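## Task

Locate the object whose underside shows the letters R then X, reading left to right. Put that object, and nothing else, into the tray so it lies flat on the tray floor. No other object may be in the tray or on the floor beside the table near it. It must stay there on its own without the robot holding it, and every condition must hold for the goal to count.

## Robot and tools

Robot: two arms, left_arm and right_arm, mounted facing each other across a table. Each has a parallel two-finger gripper. Occasionally something will pull briefly on a part the robot is holding, so grip firmly. Nothing may leave the table, and the arms must not collide with or push hard on each other.

Frames. Result lines report poses in one scene frame. The origin is the table centre, +z is up, and the table surface sits at z = +0.020 m. left_arm's base is on the +y side and right_arm's on the -y side. The arm names do not correspond to image left or right. Positions are in metres and orientation is a quaternion in w,x,y,z order. Velocities are in m/s and rad/s. Reported hand positions can be slightly wrong, especially when the arm is stretched far. In each gripper's own axes, the fingers point along +x and close along y. The reported position is the spot between the pads, about 3 to 4 cm behind the fingertips.

Command row. Every motion argument is a single list of 14 numbers covering both arms, each number in [-1, 1]: dx, dy, dz, rx, ry, rz, opening for left_arm, then the same seven for right_arm. Always send all 14, including when only one arm should move. dx..rz are offsets, not poses: they are expressed in that gripper's own axes and measured from the gripper's measured pose when the action starts. Scale: 1.0 equals 0.6 m for dx, dy, dz and 180 degrees for rotation. rx, ry, rz form one rotation vector. The opening is absolute, not an offset: +1 is fully open (0.088 m), about -0.80 is where empty fingers touch, and values below that down to -1 add nothing. Fully closing takes at least about 0.5 s.

Tools:
- execute_actions(actions): a list of actions run in sequence. Each action is a table of 1 to 15 rows of 14 numbers. Each row lasts one control step of 1/30 s. A short table repeats its last row until 15 steps pass. All rows in an action are offsets from that action's start pose, not chained from the previous row. For a call's first action, the start is the most recent pose a result showed. An empty list just returns state and images.
- move(target, speed, blocking): drives each gripper in a straight line toward the pose given by target, one 14-number row whose offsets count from the pose in the latest result showing one. speed is in m/s, 0.002 to 0.5, default 0.25, and turning speed is capped at twice that value in rad/s. The path lasts 0.5 to 10 s and is cut short at 10 s. Openings are sent at the start. Paths ignore obstacles and the other arm. Grippers lag, drift and may exceed speed, especially when the arm is near straight. With blocking=false you get a result after 0.5 s while motion continues, and other motion commands are refused until wait or stop shows it ended.
- wait(seconds): 0 to 10; lets the scene run with last commands held, returning early if a move ends.
- stop(): brakes a running move; the arm needs space to brake. Fingers keep moving.
- zoom_image(camera, region): closer view of the latest image from cam_high, cam_low, cam_left_wrist or cam_right_wrist; region is [x0, y0, x1, y1] in pixels from the top-left, no larger than 504 by 504. All cameras are 504x504. Use it to read the letters under objects.
- finished_scene(scene): ends the current scene (give its number) once the goal holds with nothing held by the robot; this is final.

Controller behaviour. Each step the command is clipped to within 70 mm and 16 degrees of the measured pose, then solved by damped inverse kinematics, favouring position over orientation. Far targets may need several actions; the arm never goes past its last clipped pose, so send the remainder next. Friction can leave the gripper short or tilted, and tiny moves may not happen; check pose after each move and correct tilt. Joint limits (rad): waist -3.054 to 3.054, shoulder 0 to 3.142, elbow 0 to 2.356, wrist pitch and yaw -1.571 to 1.571, wrist roll -3.142 to 3.142.

Reading results. The state line gives each gripper's pose and velocity. 'Hand target' is the pose the controller is currently heading for. 'pose unreachable' means the clearance check altered or blocked that arm's command. Step readings list positions at some steps, and HELD with an arm label marks steps where that arm was held back (moves and waits have no step list). A move adds a 'move:' line with the ending (done, off_target, moving, held, fault) and limits: paced means the sent pose was clipped; held means a check blocked steps, after which the arm may suddenly go fast. Distances to target are also given. If only one arm is named, the other finished.

Gripping. grip_measured uses the opening scale and may be off by about 1 mm per gripper. It reads up to 0.061 narrower while squeezing hard. To hold something, command about 0.07 below grip_measured; thin parts under 3 mm get weaker force. Pad force is about 34 to 49 N.

Hazards. A joint hitting its load limit (waist 17.2, shoulder 21.3, elbow 21.3, wrist pitch 5.61, wrist yaw 5.59, wrist roll 5.24 N m, held weight included) freezes that arm for 10 s and drops the rest of the call. Holding loads heats motors: MOTOR HOT appears from 50 °C; at 95 °C an OVER-TEMPERATURE FAULT holds the arm, and without cooling it may go limp. Faster moves and targets set deeper past a contact hit and press harder. An arm blocked by an object keeps pushing until given a new command. The robot holds its last command while you think. For an idle arm, send the offset back to its desired pose first, then zeros, with its correct opening. Avoid drops, slams and hard pushes, and keep motion smooth.

Each tool is called after "Call:" as name(argument=value, ...), one argument or row to a line, values as JSON.

## Session

Call:
execute_actions(
  actions=[],
)

Scene clock: 0.00 s.
left_arm: end_effector_position=(-0.0652, +0.4601, +0.1237) grip_measured=-0.780 end_effector_quat_wxyz=(-0.259, +0.662, -0.252, -0.657) end_effector_velocity=(+0.005, -0.000, +0.000) end_effector_angular_velocity=(-0.006, -0.023, +0.019) | right_arm: end_effector_position=(-0.2479, -0.3436, +0.2372) grip_measured=-0.796 end_effector_quat_wxyz=(+0.200, +0.450, +0.516, -0.701) end_effector_velocity=(+0.002, -0.002, -0.003) end_effector_angular_velocity=(+0.000, -0.012, +0.020)
Joint positions: left_arm=[-1.123  1.681  0.957 -0.857  0.006  0.809  0.001] | right_arm=[ 1.182  1.029  0.846 -0.815 -0.084 -1.585  0.   ]
Joint velocities: left_arm=[-0.002 -0.002 -0.002 -0.022 -0.007 -0.022  0.   ] | right_arm=[-0.002 -0.002 -0.007 -0.007 -0.007 -0.022  0.   ]
Heat: left arm: hottest shoulder 25 °C (+0.0 °C/min); right arm: hottest shoulder 26 °C (+0.0 °C/min).
Hand target (left_arm): -0.065, +0.460, +0.124; -0.259, +0.662, -0.252, -0.657
Hand target (right_arm): -0.248, -0.344, +0.237; -0.200, -0.450, -0.516, +0.701

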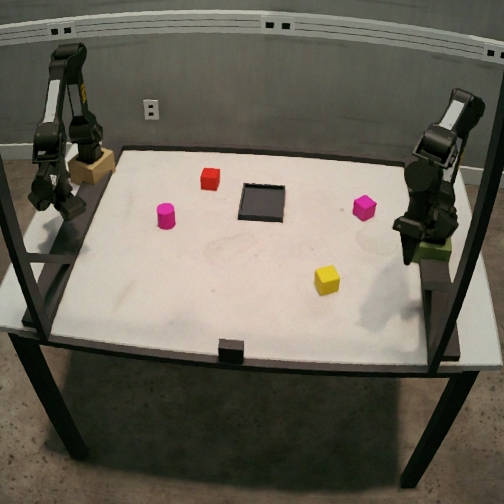

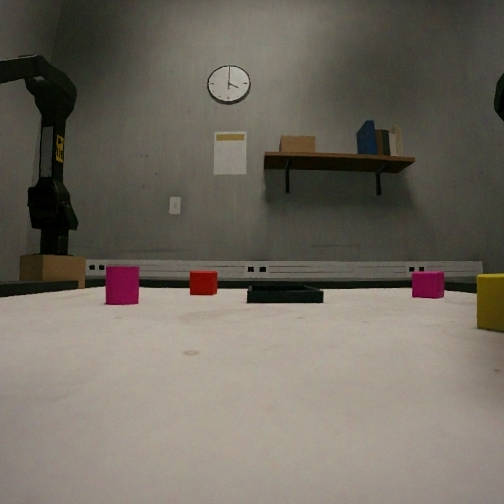

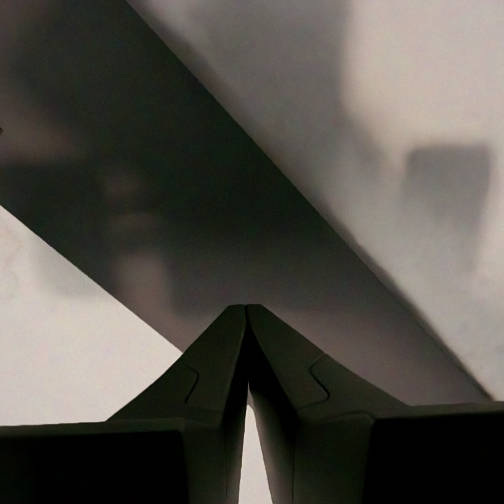

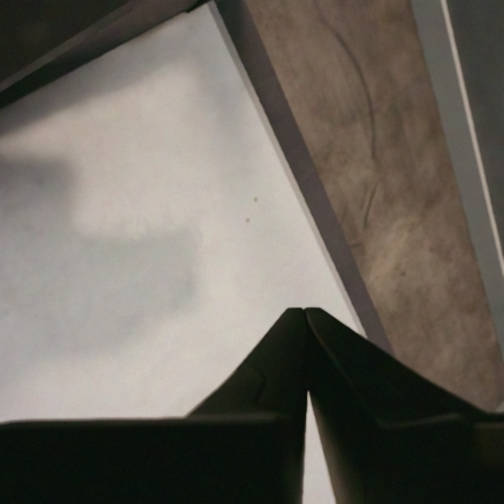

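Call:
move(
  target=[-0.127,0.09,-0.297,-0.733,0,0,1,-0.03,0.138,-0.183,0.823,0.25,0.028,1],
  speed=0.4,
)

Scene clock: 49.33 s.
left_arm: end_effector_position=(+0.0312, +0.3038, +0.1958) grip_measured=+1.000 end_effector_quat_wxyz=(+0.493, +0.513, +0.498, -0.496) end_effector_velocity=(+0.001, +0.000, +0.001) end_effector_angular_velocity=(-0.003, -0.007, +0.005) | right_arm: end_effector_position=(-0.1289, -0.2813, +0.2001) grip_measured=+0.997 end_effector_quat_wxyz=(+0.503, -0.500, +0.494, +0.503) end_effector_velocity=(+0.001, -0.006, -0.000) end_effector_angular_velocity=(-0.030, +0.006, -0.010)
Joint positions: left_arm=[-0.4    1.506  1.081 -1.17   0.006 -0.76   0.088] | right_arm=[ 0.686  1.308  1.004 -1.261  0.013  0.572  0.088]
Joint velocities: left_arm=[-0.002 -0.002  0.002 -0.007 -0.007 -0.007  0.   ] | right_arm=[-0.002 -0.002 -0.002 -0.022 -0.022  0.007 -0.   ]
Heat: left arm: hottest shoulder 28 °C (+3.6 °C/min); right arm: hottest elbow 31 °C (+6.1 °C/min).
Hand target (left_arm): +0.030, +0.301, +0.198; +0.497, +0.508, +0.500, -0.495
Hand target (right_arm): -0.130, -0.280, +0.201; +0.503, -0.499, +0.498, +0.500
Off the commanded pose (left_arm): 0.006 m, 1 deg.
Off the commanded pose (right_arm): 0.002 m, 1 deg.
move: done

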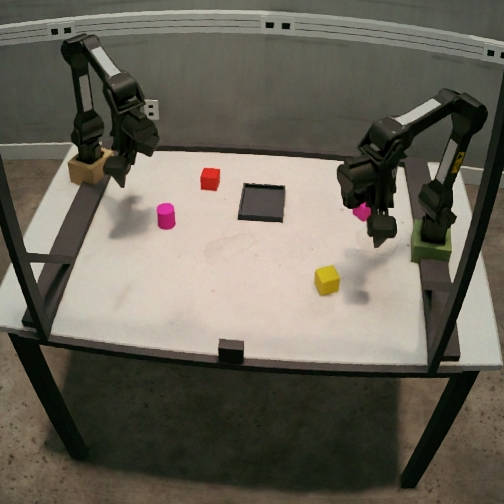

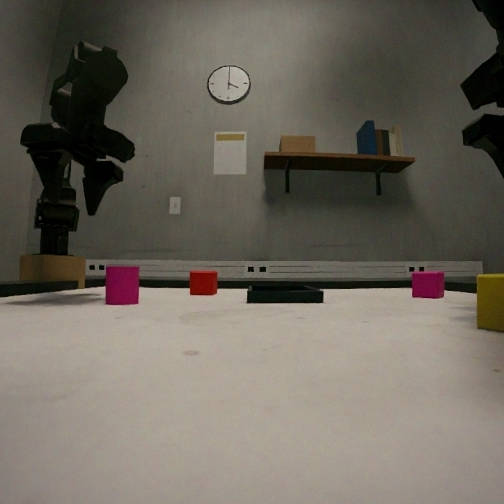

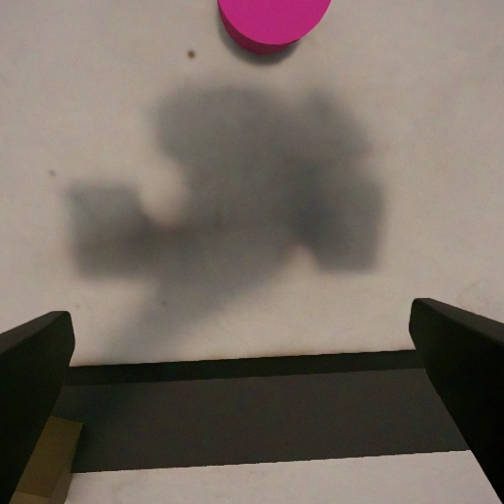

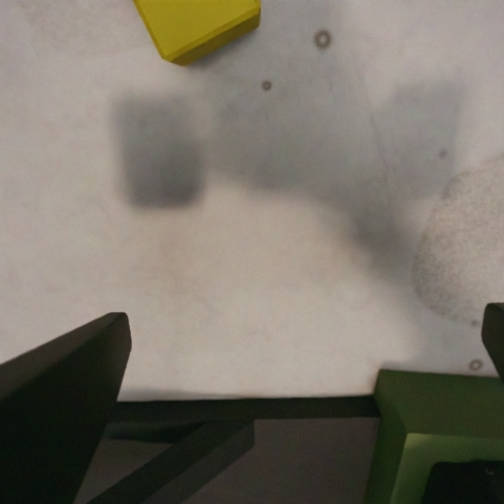

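Call:
move(
  target=[0.09,-0.025,0.14,0,0,0,1,0.1,0.075,0.14,-0.14,0,0,1],
)

Scene clock: 59.10 s.
left_arm: end_effector_position=(+0.0160, +0.2257, +0.1399) grip_measured=+1.000 end_effector_quat_wxyz=(+0.492, +0.514, +0.500, -0.493) end_effector_velocity=(-0.003, -0.000, -0.002) end_effector_angular_velocity=(+0.002, +0.007, +0.005) | right_arm: end_effector_position=(-0.1733, -0.2000, +0.1427) grip_measured=+0.997 end_effector_quat_wxyz=(+0.383, -0.597, +0.372, +0.599) end_effector_velocity=(-0.003, +0.000, -0.001) end_effector_angular_velocity=(-0.010, +0.020, +0.020)
Joint positions: left_arm=[-0.26   1.83   1.208 -0.981  0.006 -0.623  0.088] | right_arm=[ 0.662  1.705  1.142 -0.997  0.013  0.109  0.088]
Joint velocities: left_arm=[-0.002  0.007  0.002  0.007  0.007 -0.007  0.   ] | right_arm=[-0.002  0.007  0.002  0.007 -0.022 -0.022 -0.   ]
Heat: left arm: hottest shoulder 28 °C (+3.0 °C/min); right arm: hottest elbow 32 °C (+6.1 °C/min).
Hand target (left_arm): +0.015, +0.221, +0.140; +0.493, +0.513, +0.498, -0.496
Hand target (right_arm): -0.174, -0.197, +0.141; -0.382, +0.598, -0.372, -0.598
Off the commanded pose (left_arm): 0.005 m, 0 deg.
Off the commanded pose (right_arm): 0.004 m, 0 deg.
move: done

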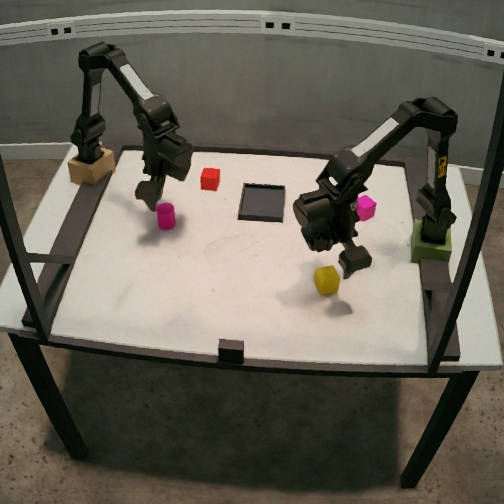

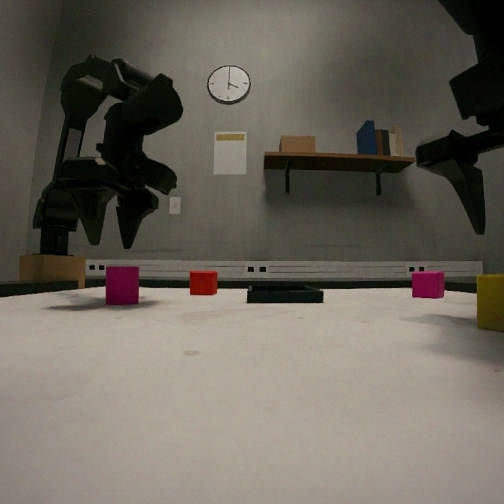

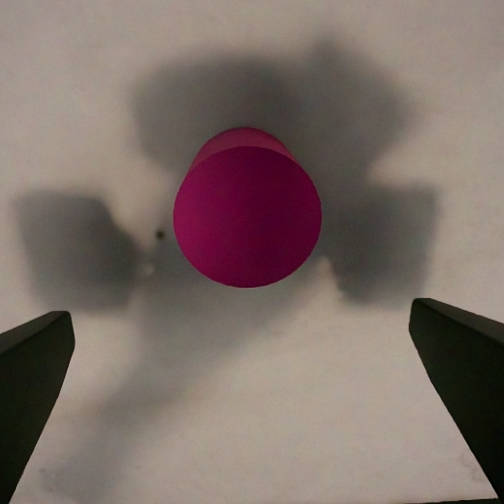

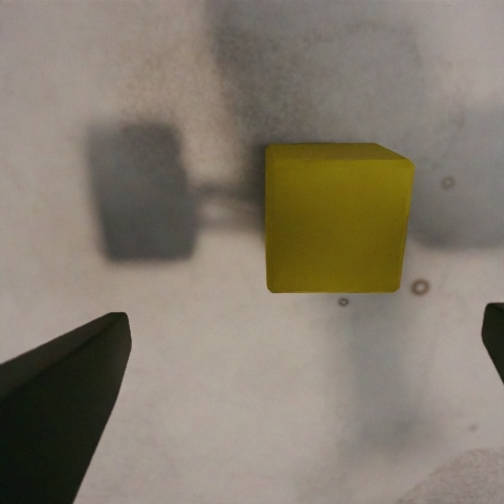

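Call:
move(
  target=[0.045,0,0.027,0,0,0,1,0.06,-0.024,0.012,0,0,0,1],
  speed=0.1,
)

Scene clock: 67.03 s.
left_arm: end_effector_position=(+0.0142, +0.2100, +0.1162) grip_measured=+1.000 end_effector_quat_wxyz=(+0.494, +0.510, +0.501, -0.496) end_effector_velocity=(+0.004, +0.001, -0.004) end_effector_angular_velocity=(+0.005, -0.031, +0.019) | right_arm: end_effector_position=(-0.1664, -0.1831, +0.1150) grip_measured=+0.997 end_effector_quat_wxyz=(+0.388, -0.588, +0.367, +0.607) end_effector_velocity=(+0.002, -0.002, -0.001) end_effector_angular_velocity=(-0.014, +0.001, -0.014)
Joint positions: left_arm=[-0.236  1.907  1.209 -0.895  0.006 -0.603  0.088] | right_arm=[ 0.614  1.764  1.093 -0.862  0.013  0.061  0.088]
Joint velocities: left_arm=[-0.002  0.012 -0.002 -0.007 -0.022 -0.022  0.   ] | right_arm=[-0.007  0.002 -0.002 -0.007 -0.007  0.007  0.   ]
Heat: left arm: hottest shoulder 28 °C (+2.0 °C/min); right arm: hottest elbow 32 °C (+5.1 °C/min).
Hand target (left_arm): +0.016, +0.210, +0.113; +0.492, +0.514, +0.500, -0.493
Hand target (right_arm): -0.163, -0.187, +0.107; -0.383, +0.597, -0.372, -0.599
Off the commanded pose (left_arm): 0.004 m, 1 deg.
Off the commanded pose (right_arm): 0.009 m, 2 deg.
move: off_target (right_arm)

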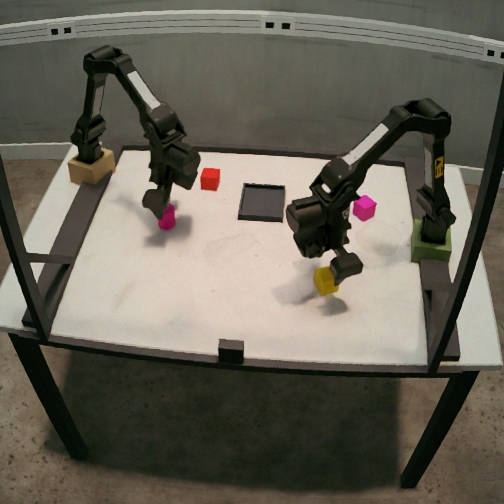

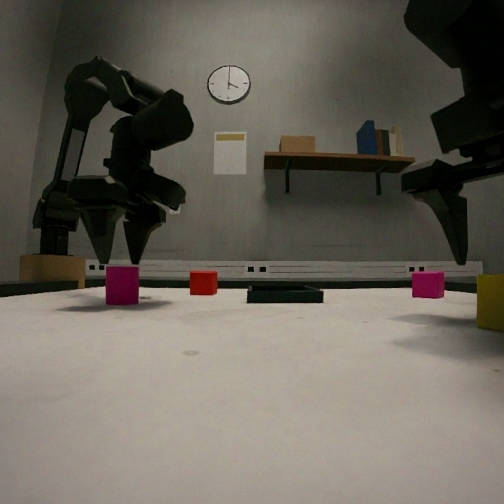

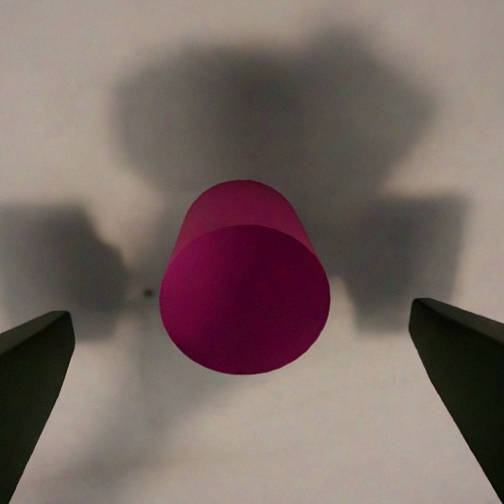

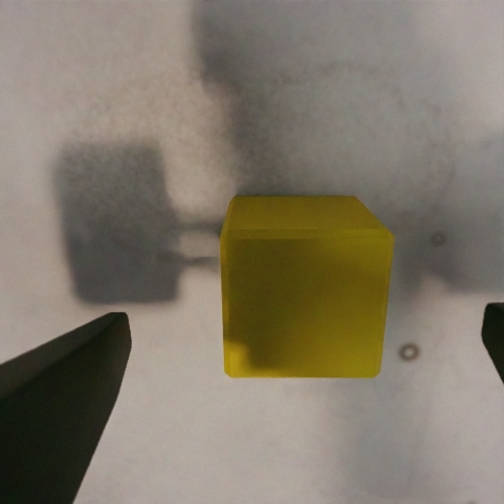

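Call:
move(
  target=[0.068,0,0.006,0,0,0,1,0.078,0,-0.005,0,0.008,0,1],
  speed=0.1,
)

Call:
move(
  target=[0,0,0,0,0,0,-0.15,0,0,0,0,0,0,-0.15],
)

Scene clock: 78.37 s.
left_arm: end_effector_position=(+0.0112, +0.2052, +0.0803) grip_measured=+1.000 end_effector_quat_wxyz=(+0.495, +0.505, +0.500, -0.500) end_effector_velocity=(+0.003, +0.002, -0.003) end_effector_angular_velocity=(+0.010, -0.016, +0.024) | right_arm: end_effector_position=(-0.1685, -0.1792, +0.0760) grip_measured=+0.997 end_effector_quat_wxyz=(+0.388, -0.588, +0.367, +0.608) end_effector_velocity=(-0.002, -0.002, -0.004) end_effector_angular_velocity=(-0.017, +0.015, +0.006)
Joint positions: left_arm=[-0.235  1.984  1.156 -0.75   0.006 -0.602  0.088] | right_arm=[ 0.614  1.853  1.029 -0.708  0.013  0.06   0.088]
Joint velocities: left_arm=[ 0.002  0.007 -0.002 -0.007 -0.007 -0.022  0.   ] | right_arm=[-0.002  0.012 -0.002  0.007 -0.022 -0.007 -0.   ]
Heat: left arm: hottest shoulder 29 °C (+2.0 °C/min); right arm: hottest elbow 31 °C (+2.0 °C/min).
Hand target (left_arm): +0.014, +0.207, +0.075; +0.494, +0.510, +0.500, -0.496
Hand target (right_arm): -0.165, -0.184, +0.068; -0.383, +0.596, -0.372, -0.600
Off the commanded pose (left_arm): 0.006 m, 1 deg.
Off the commanded pose (right_arm): 0.010 m, 2 deg.
move: off_target (right_arm)

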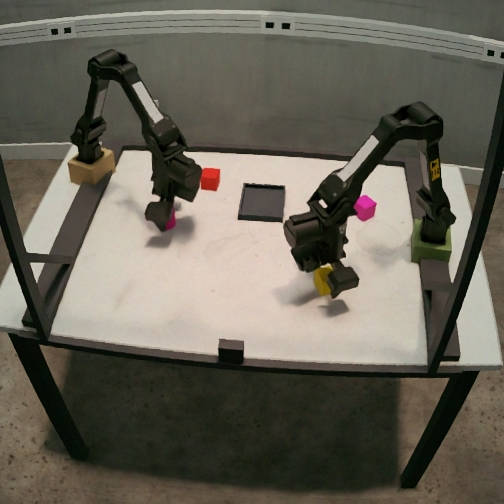

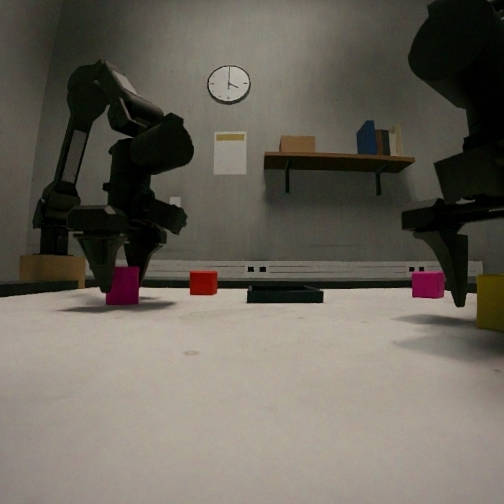

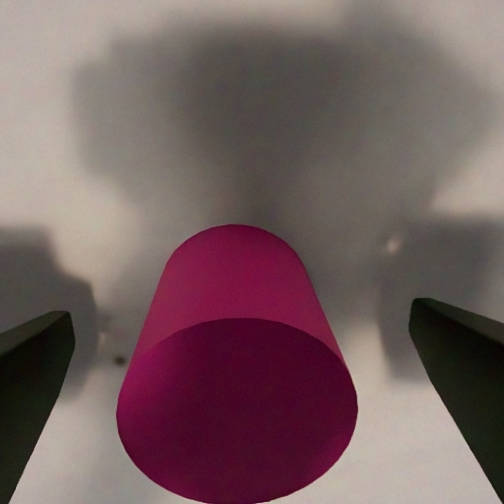

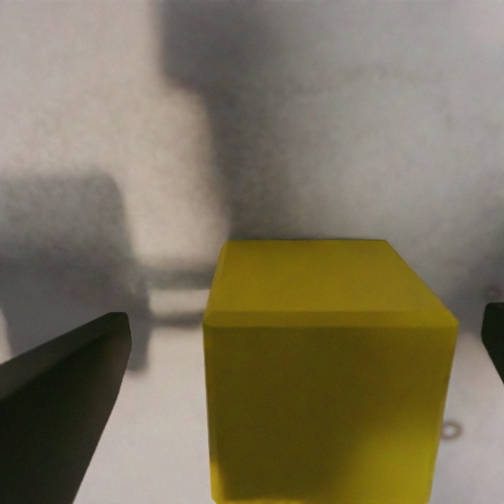

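Scene clock: 79.00 s.
left_arm: end_effector_position=(+0.0113, +0.2052, +0.0801) grip_measured=+0.082 end_effector_quat_wxyz=(+0.495, +0.505, +0.500, -0.500) end_effector_velocity=(+0.004, +0.001, -0.001) end_effector_angular_velocity=(-0.003, -0.025, +0.019) | right_arm: end_effector_position=(-0.1686, -0.1791, +0.0760) grip_measured=+0.077 end_effector_quat_wxyz=(+0.388, -0.588, +0.367, +0.608) end_effector_velocity=(+0.003, -0.001, +0.000) end_effector_angular_velocity=(-0.003, -0.010, +0.005)
Joint positions: left_arm=[-0.235  1.985  1.156 -0.75   0.006 -0.602  0.043] | right_arm=[ 0.614  1.853  1.029 -0.707  0.013  0.06   0.043]
Joint velocities: left_arm=[-0.002  0.002 -0.002 -0.007 -0.022 -0.022 -0.   ] | right_arm=[-0.002 -0.002 -0.002 -0.007  0.007 -0.007 -0.   ]
Heat: left arm: hottest shoulder 29 °C (+2.0 °C/min); right arm: hottest elbow 31 °C (+2.0 °C/min).
Hand target (left_arm): +0.011, +0.205, +0.080; +0.495, +0.505, +0.500, -0.500
Hand target (right_arm): -0.169, -0.179, +0.076; -0.388, +0.588, -0.367, -0.608
Off the commanded pose (left_arm): 0.000 m, 0 deg.
Off the commanded pose (right_arm): 0.000 m, 0 deg.
move: done

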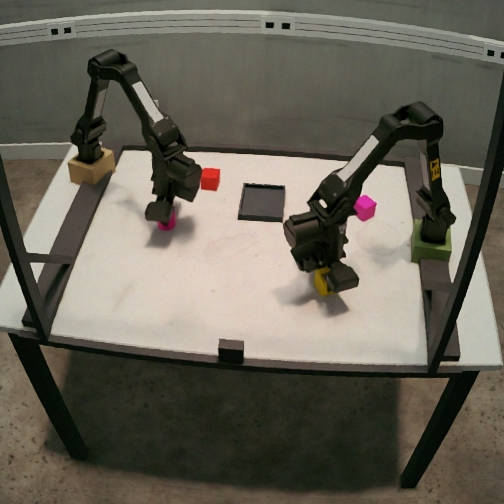

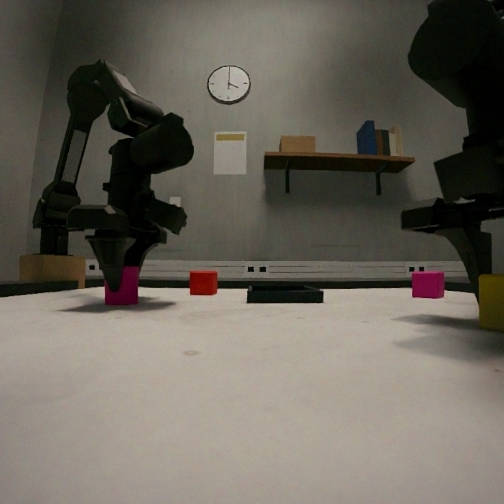

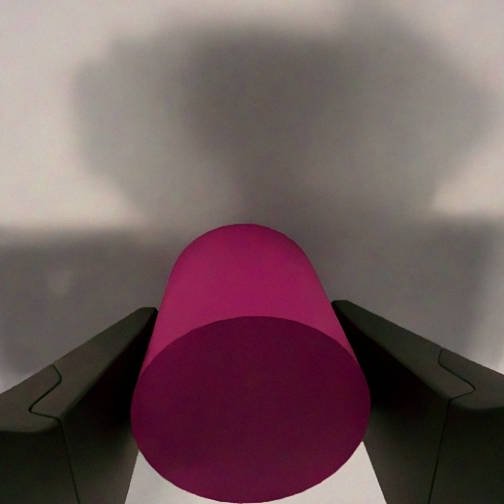

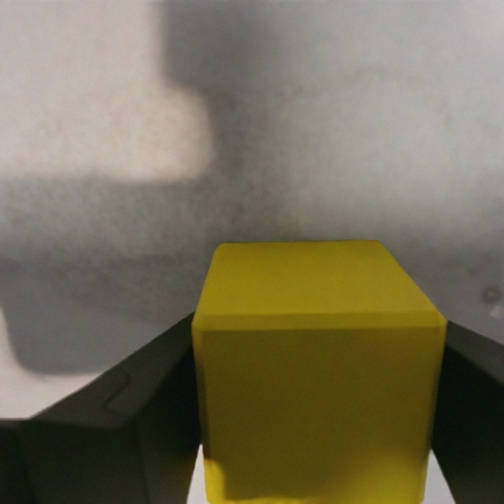

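Call:
move(
  target=[-0.22,-0.12,0.03,0,-0.14,-0.22,-0.05,-0.2,-0.06,0.06,0,-0.22,0.08,-0.05],
  speed=0.2,
)

Call:
zoom_image(
  camera="cam_low",
  region=[50,80,504,280],
)

Scene clock: 89.83 s.
left_arm: end_effector_position=(-0.0596, +0.1840, +0.2086) grip_measured=+0.082 end_effector_quat_wxyz=(+0.397, +0.192, +0.522, -0.730) end_effector_velocity=(-0.000, +0.003, -0.002) end_effector_angular_velocity=(+0.019, +0.011, +0.008) | right_arm: end_effector_position=(-0.1520, -0.1326, +0.2000) grip_measured=+0.077 end_effector_quat_wxyz=(+0.413, -0.299, +0.281, +0.813) end_effector_velocity=(+0.001, -0.001, +0.001) end_effector_angular_velocity=(+0.007, +0.014, +0.007)
Joint positions: left_arm=[-0.249  1.547  0.905 -0.164  0.277 -0.736  0.043] | right_arm=[ 0.352  1.378  0.821 -0.315 -0.351 -0.082  0.043]
Joint velocities: left_arm=[-0.002 -0.002 -0.012  0.007  0.007 -0.022 -0.   ] | right_arm=[-0.012 -0.007 -0.007  0.007 -0.022 -0.007 -0.   ]
Heat: left arm: hottest shoulder 30 °C (+3.0 °C/min); right arm: hottest elbow 31 °C (+1.0 °C/min).
Hand target (left_arm): -0.060, +0.187, +0.211; -0.393, -0.187, -0.524, +0.732
Hand target (right_arm): -0.151, -0.136, +0.198; +0.411, -0.299, +0.282, +0.814
Off the commanded pose (left_arm): 0.005 m, 1 deg.
Off the commanded pose (right_arm): 0.004 m, 0 deg.
move: done

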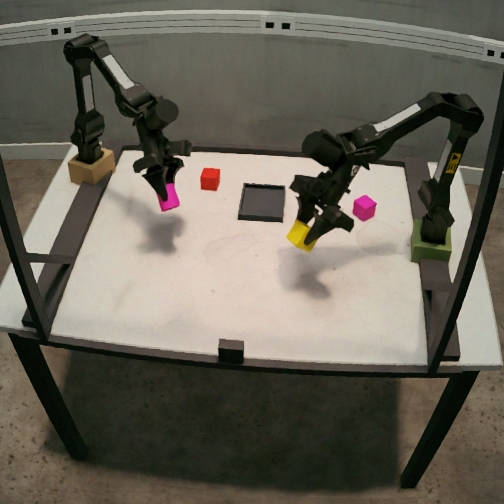

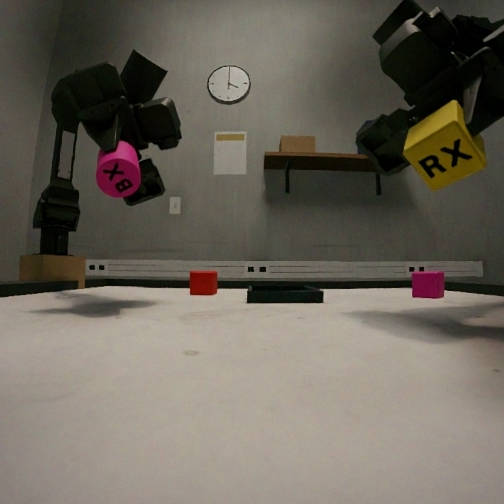

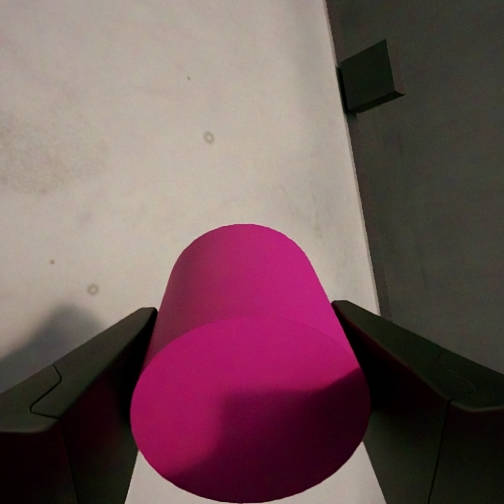

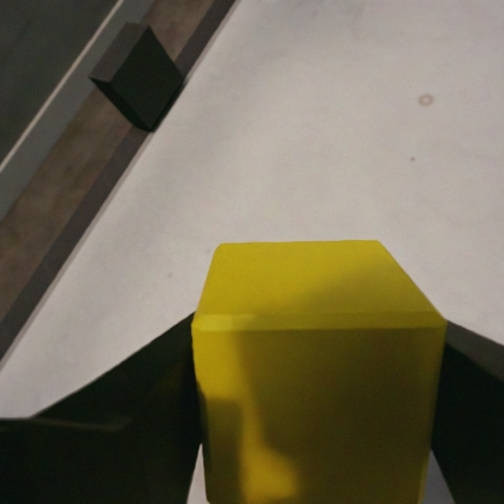

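Region (50, 80, 504, 280) of cam_low's 504x504 image, scaled by 1.110, with more detail than that image has; it fills the top 222 rows of this view, and the rest is white.

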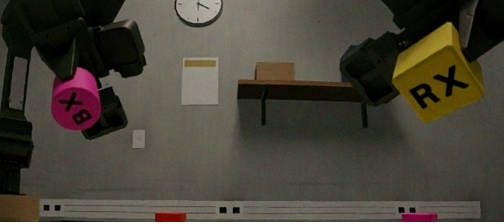

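Call:
move(
  target=[0.06,0.14,-0.166,0,0.14,0.22,-0.05,-0.068,-0.42,-0.041,0.138,0.213,-0.126,-0.05],
  speed=0.2,
)

Scene clock: 108.33 s.
left_arm: end_effector_position=(-0.0270, +0.2509, +0.0953) grip_measured=+0.083 end_effector_quat_wxyz=(+0.496, +0.509, +0.498, -0.497) end_effector_velocity=(+0.003, +0.005, -0.001) end_effector_angular_velocity=(+0.024, -0.014, -0.010) | right_arm: end_effector_position=(+0.0831, -0.0454, +0.1663) grip_measured=+0.077 end_effector_quat_wxyz=(+0.504, -0.498, +0.495, +0.504) end_effector_velocity=(+0.000, +0.000, +0.002) end_effector_angular_velocity=(-0.018, -0.003, -0.005)
Joint positions: left_arm=[-0.415  1.927  1.142 -0.803  0.002 -0.78   0.043] | right_arm=[-0.137  2.155  1.854 -1.255 -0.001 -0.248  0.043]
Joint velocities: left_arm=[-0.002  0.002 -0.002 -0.022  0.007  0.007  0.   ] | right_arm=[ 0.002  0.017  0.037 -0.037  0.007  0.007 -0.   ]
Heat: left arm: hottest shoulder 31 °C (+3.0 °C/min); right arm: hottest shoulder 31 °C (+0.0 °C/min).
Hand target (left_arm): -0.030, +0.249, +0.095; +0.498, +0.508, +0.497, -0.497
Hand target (right_arm): +0.086, -0.044, +0.161; +0.502, -0.501, +0.499, +0.498
Off the commanded pose (left_arm): 0.003 m, 0 deg.
Off the commanded pose (right_arm): 0.007 m, 1 deg.
move: done

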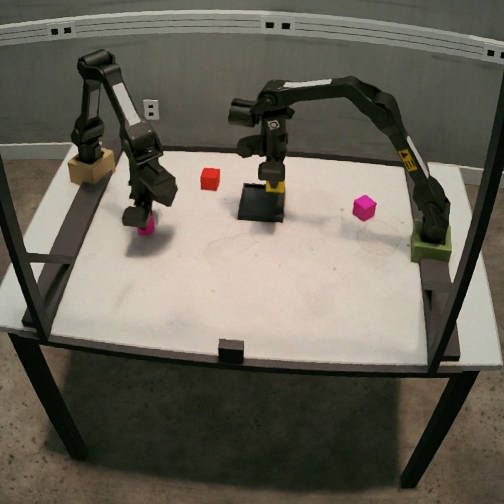

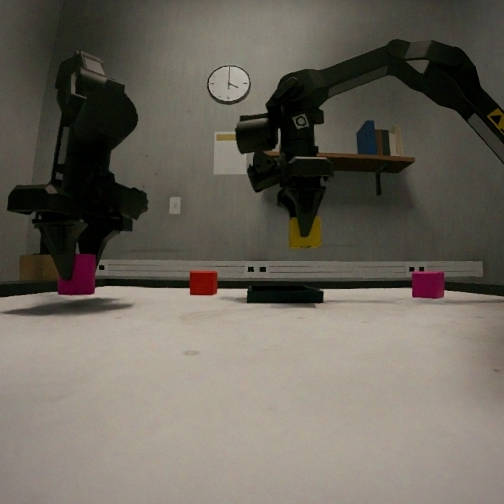

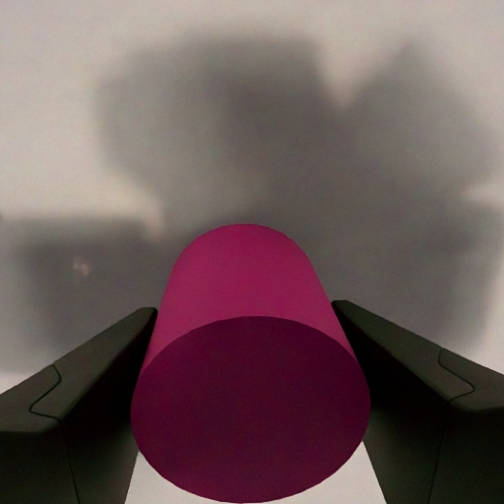

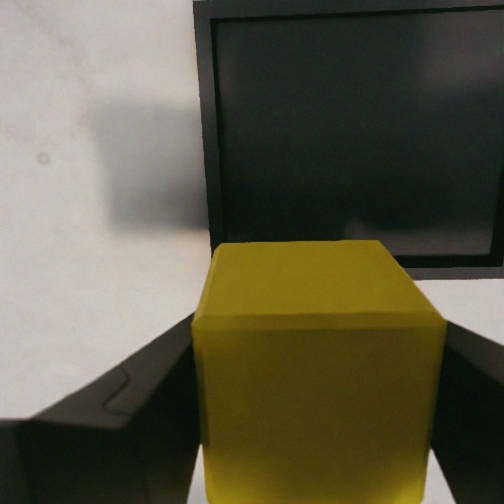

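Call:
move(
  target=[0.033,0,0,0,0,0,-0.05,0.06,-0.058,0.055,0,0,0,-0.05],
  speed=0.08,
)

Scene clock: 113.40 s.
left_arm: end_effector_position=(-0.0291, +0.2487, +0.0802) grip_measured=+0.083 end_effector_quat_wxyz=(+0.496, +0.504, +0.498, -0.502) end_effector_velocity=(+0.002, +0.002, -0.001) end_effector_angular_velocity=(+0.003, -0.014, -0.010) | right_arm: end_effector_position=(+0.1165, -0.0125, +0.1382) grip_measured=+0.077 end_effector_quat_wxyz=(+0.509, -0.496, +0.490, +0.506) end_effector_velocity=(-0.001, -0.002, -0.000) end_effector_angular_velocity=(-0.019, -0.003, +0.024)
Joint positions: left_arm=[-0.415  1.958  1.117 -0.731  0.002 -0.781  0.043] | right_arm=[-0.189  2.336  2.042 -1.246  0.    -0.301  0.043]
Joint velocities: left_arm=[-0.002  0.002 -0.002 -0.007 -0.007  0.007 -0.   ] | right_arm=[ 0.002  0.007  0.012 -0.022  0.007 -0.022 -0.   ]
Heat: left arm: hottest shoulder 31 °C (+3.0 °C/min); right arm: hottest shoulder 32 °C (+0.0 °C/min).
Hand target (left_arm): -0.027, +0.251, +0.076; +0.496, +0.509, +0.498, -0.497
Hand target (right_arm): +0.118, -0.012, +0.131; +0.504, -0.498, +0.494, +0.504
Off the commanded pose (left_arm): 0.006 m, 1 deg.
Off the commanded pose (right_arm): 0.007 m, 1 deg.
move: done

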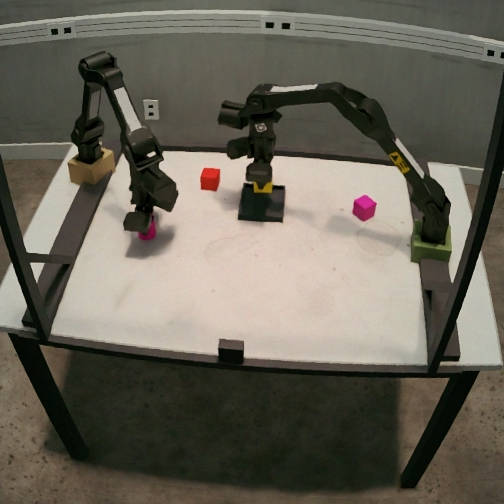

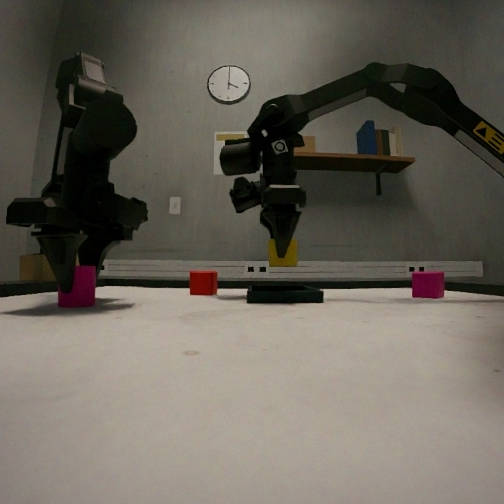

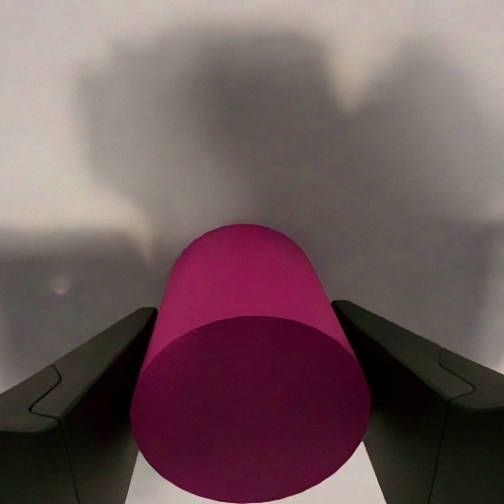

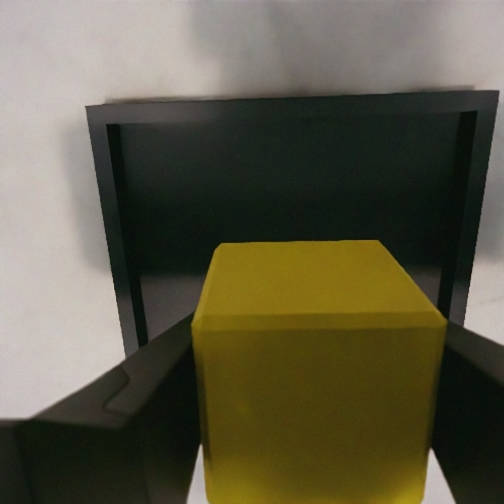

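Call:
move(
  target=[0.012,0,0,0,0,0,-0.05,0.083,0,0,0,0,0,-0.05],
  speed=0.05,
)

Call:
zoom_image(
  camera="cam_low",
  region=[170,220,350,320],
)

Scene clock: 121.83 s.
left_arm: end_effector_position=(-0.0315, +0.2463, +0.0797) grip_measured=+0.083 end_effector_quat_wxyz=(+0.496, +0.498, +0.498, -0.508) end_effector_velocity=(+0.004, +0.001, +0.001) end_effector_angular_velocity=(-0.010, -0.021, +0.005) | right_arm: end_effector_position=(+0.1184, -0.0065, +0.1021) grip_measured=+0.077 end_effector_quat_wxyz=(+0.519, -0.490, +0.479, +0.511) end_effector_velocity=(-0.001, -0.002, -0.002) end_effector_angular_velocity=(-0.010, +0.010, +0.005)
Joint positions: left_arm=[-0.415  1.959  1.115 -0.713  0.002 -0.781  0.043] | right_arm=[-0.189  2.352  1.924 -1.079  0.    -0.301  0.043]
Joint velocities: left_arm=[-0.002 -0.007 -0.007 -0.007 -0.022 -0.007 -0.   ] | right_arm=[-0.002  0.002 -0.002 -0.007 -0.007 -0.007 -0.   ]
Heat: left arm: hottest shoulder 31 °C (+3.0 °C/min); right arm: hottest shoulder 33 °C (+1.0 °C/min).
Hand target (left_arm): -0.029, +0.249, +0.073; +0.496, +0.504, +0.498, -0.502
Hand target (right_arm): +0.117, -0.011, +0.089; +0.509, -0.496, +0.489, +0.506
Off the commanded pose (left_arm): 0.007 m, 1 deg.
Off the commanded pose (right_arm): 0.014 m, 2 deg.
move: off_target (right_arm)

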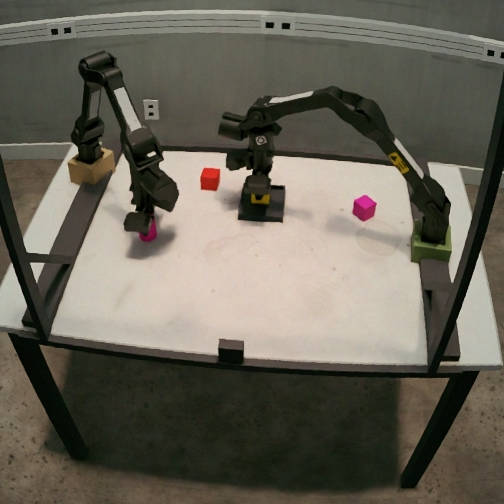

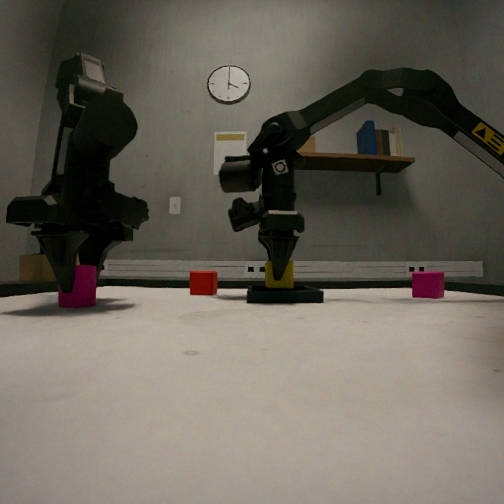

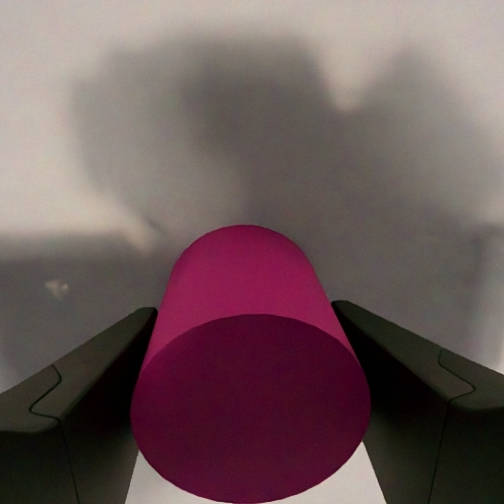

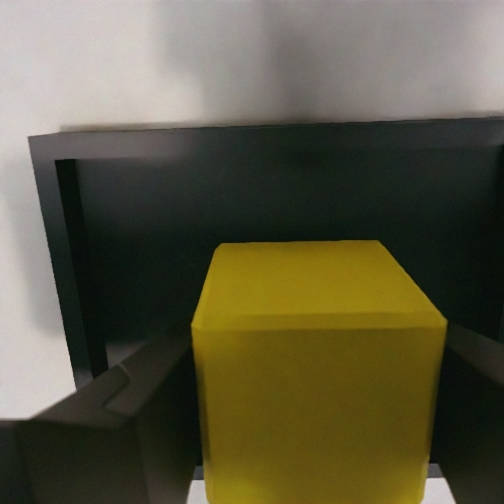

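Region (170, 220, 350, 320) of cam_low's 504x504 image, scaled by 2.800, with more detail than that image has.

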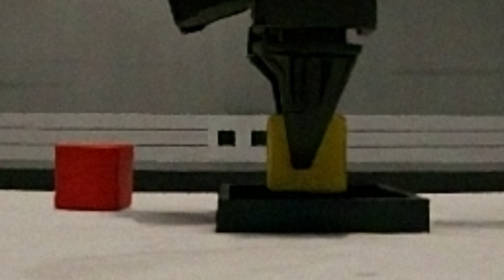

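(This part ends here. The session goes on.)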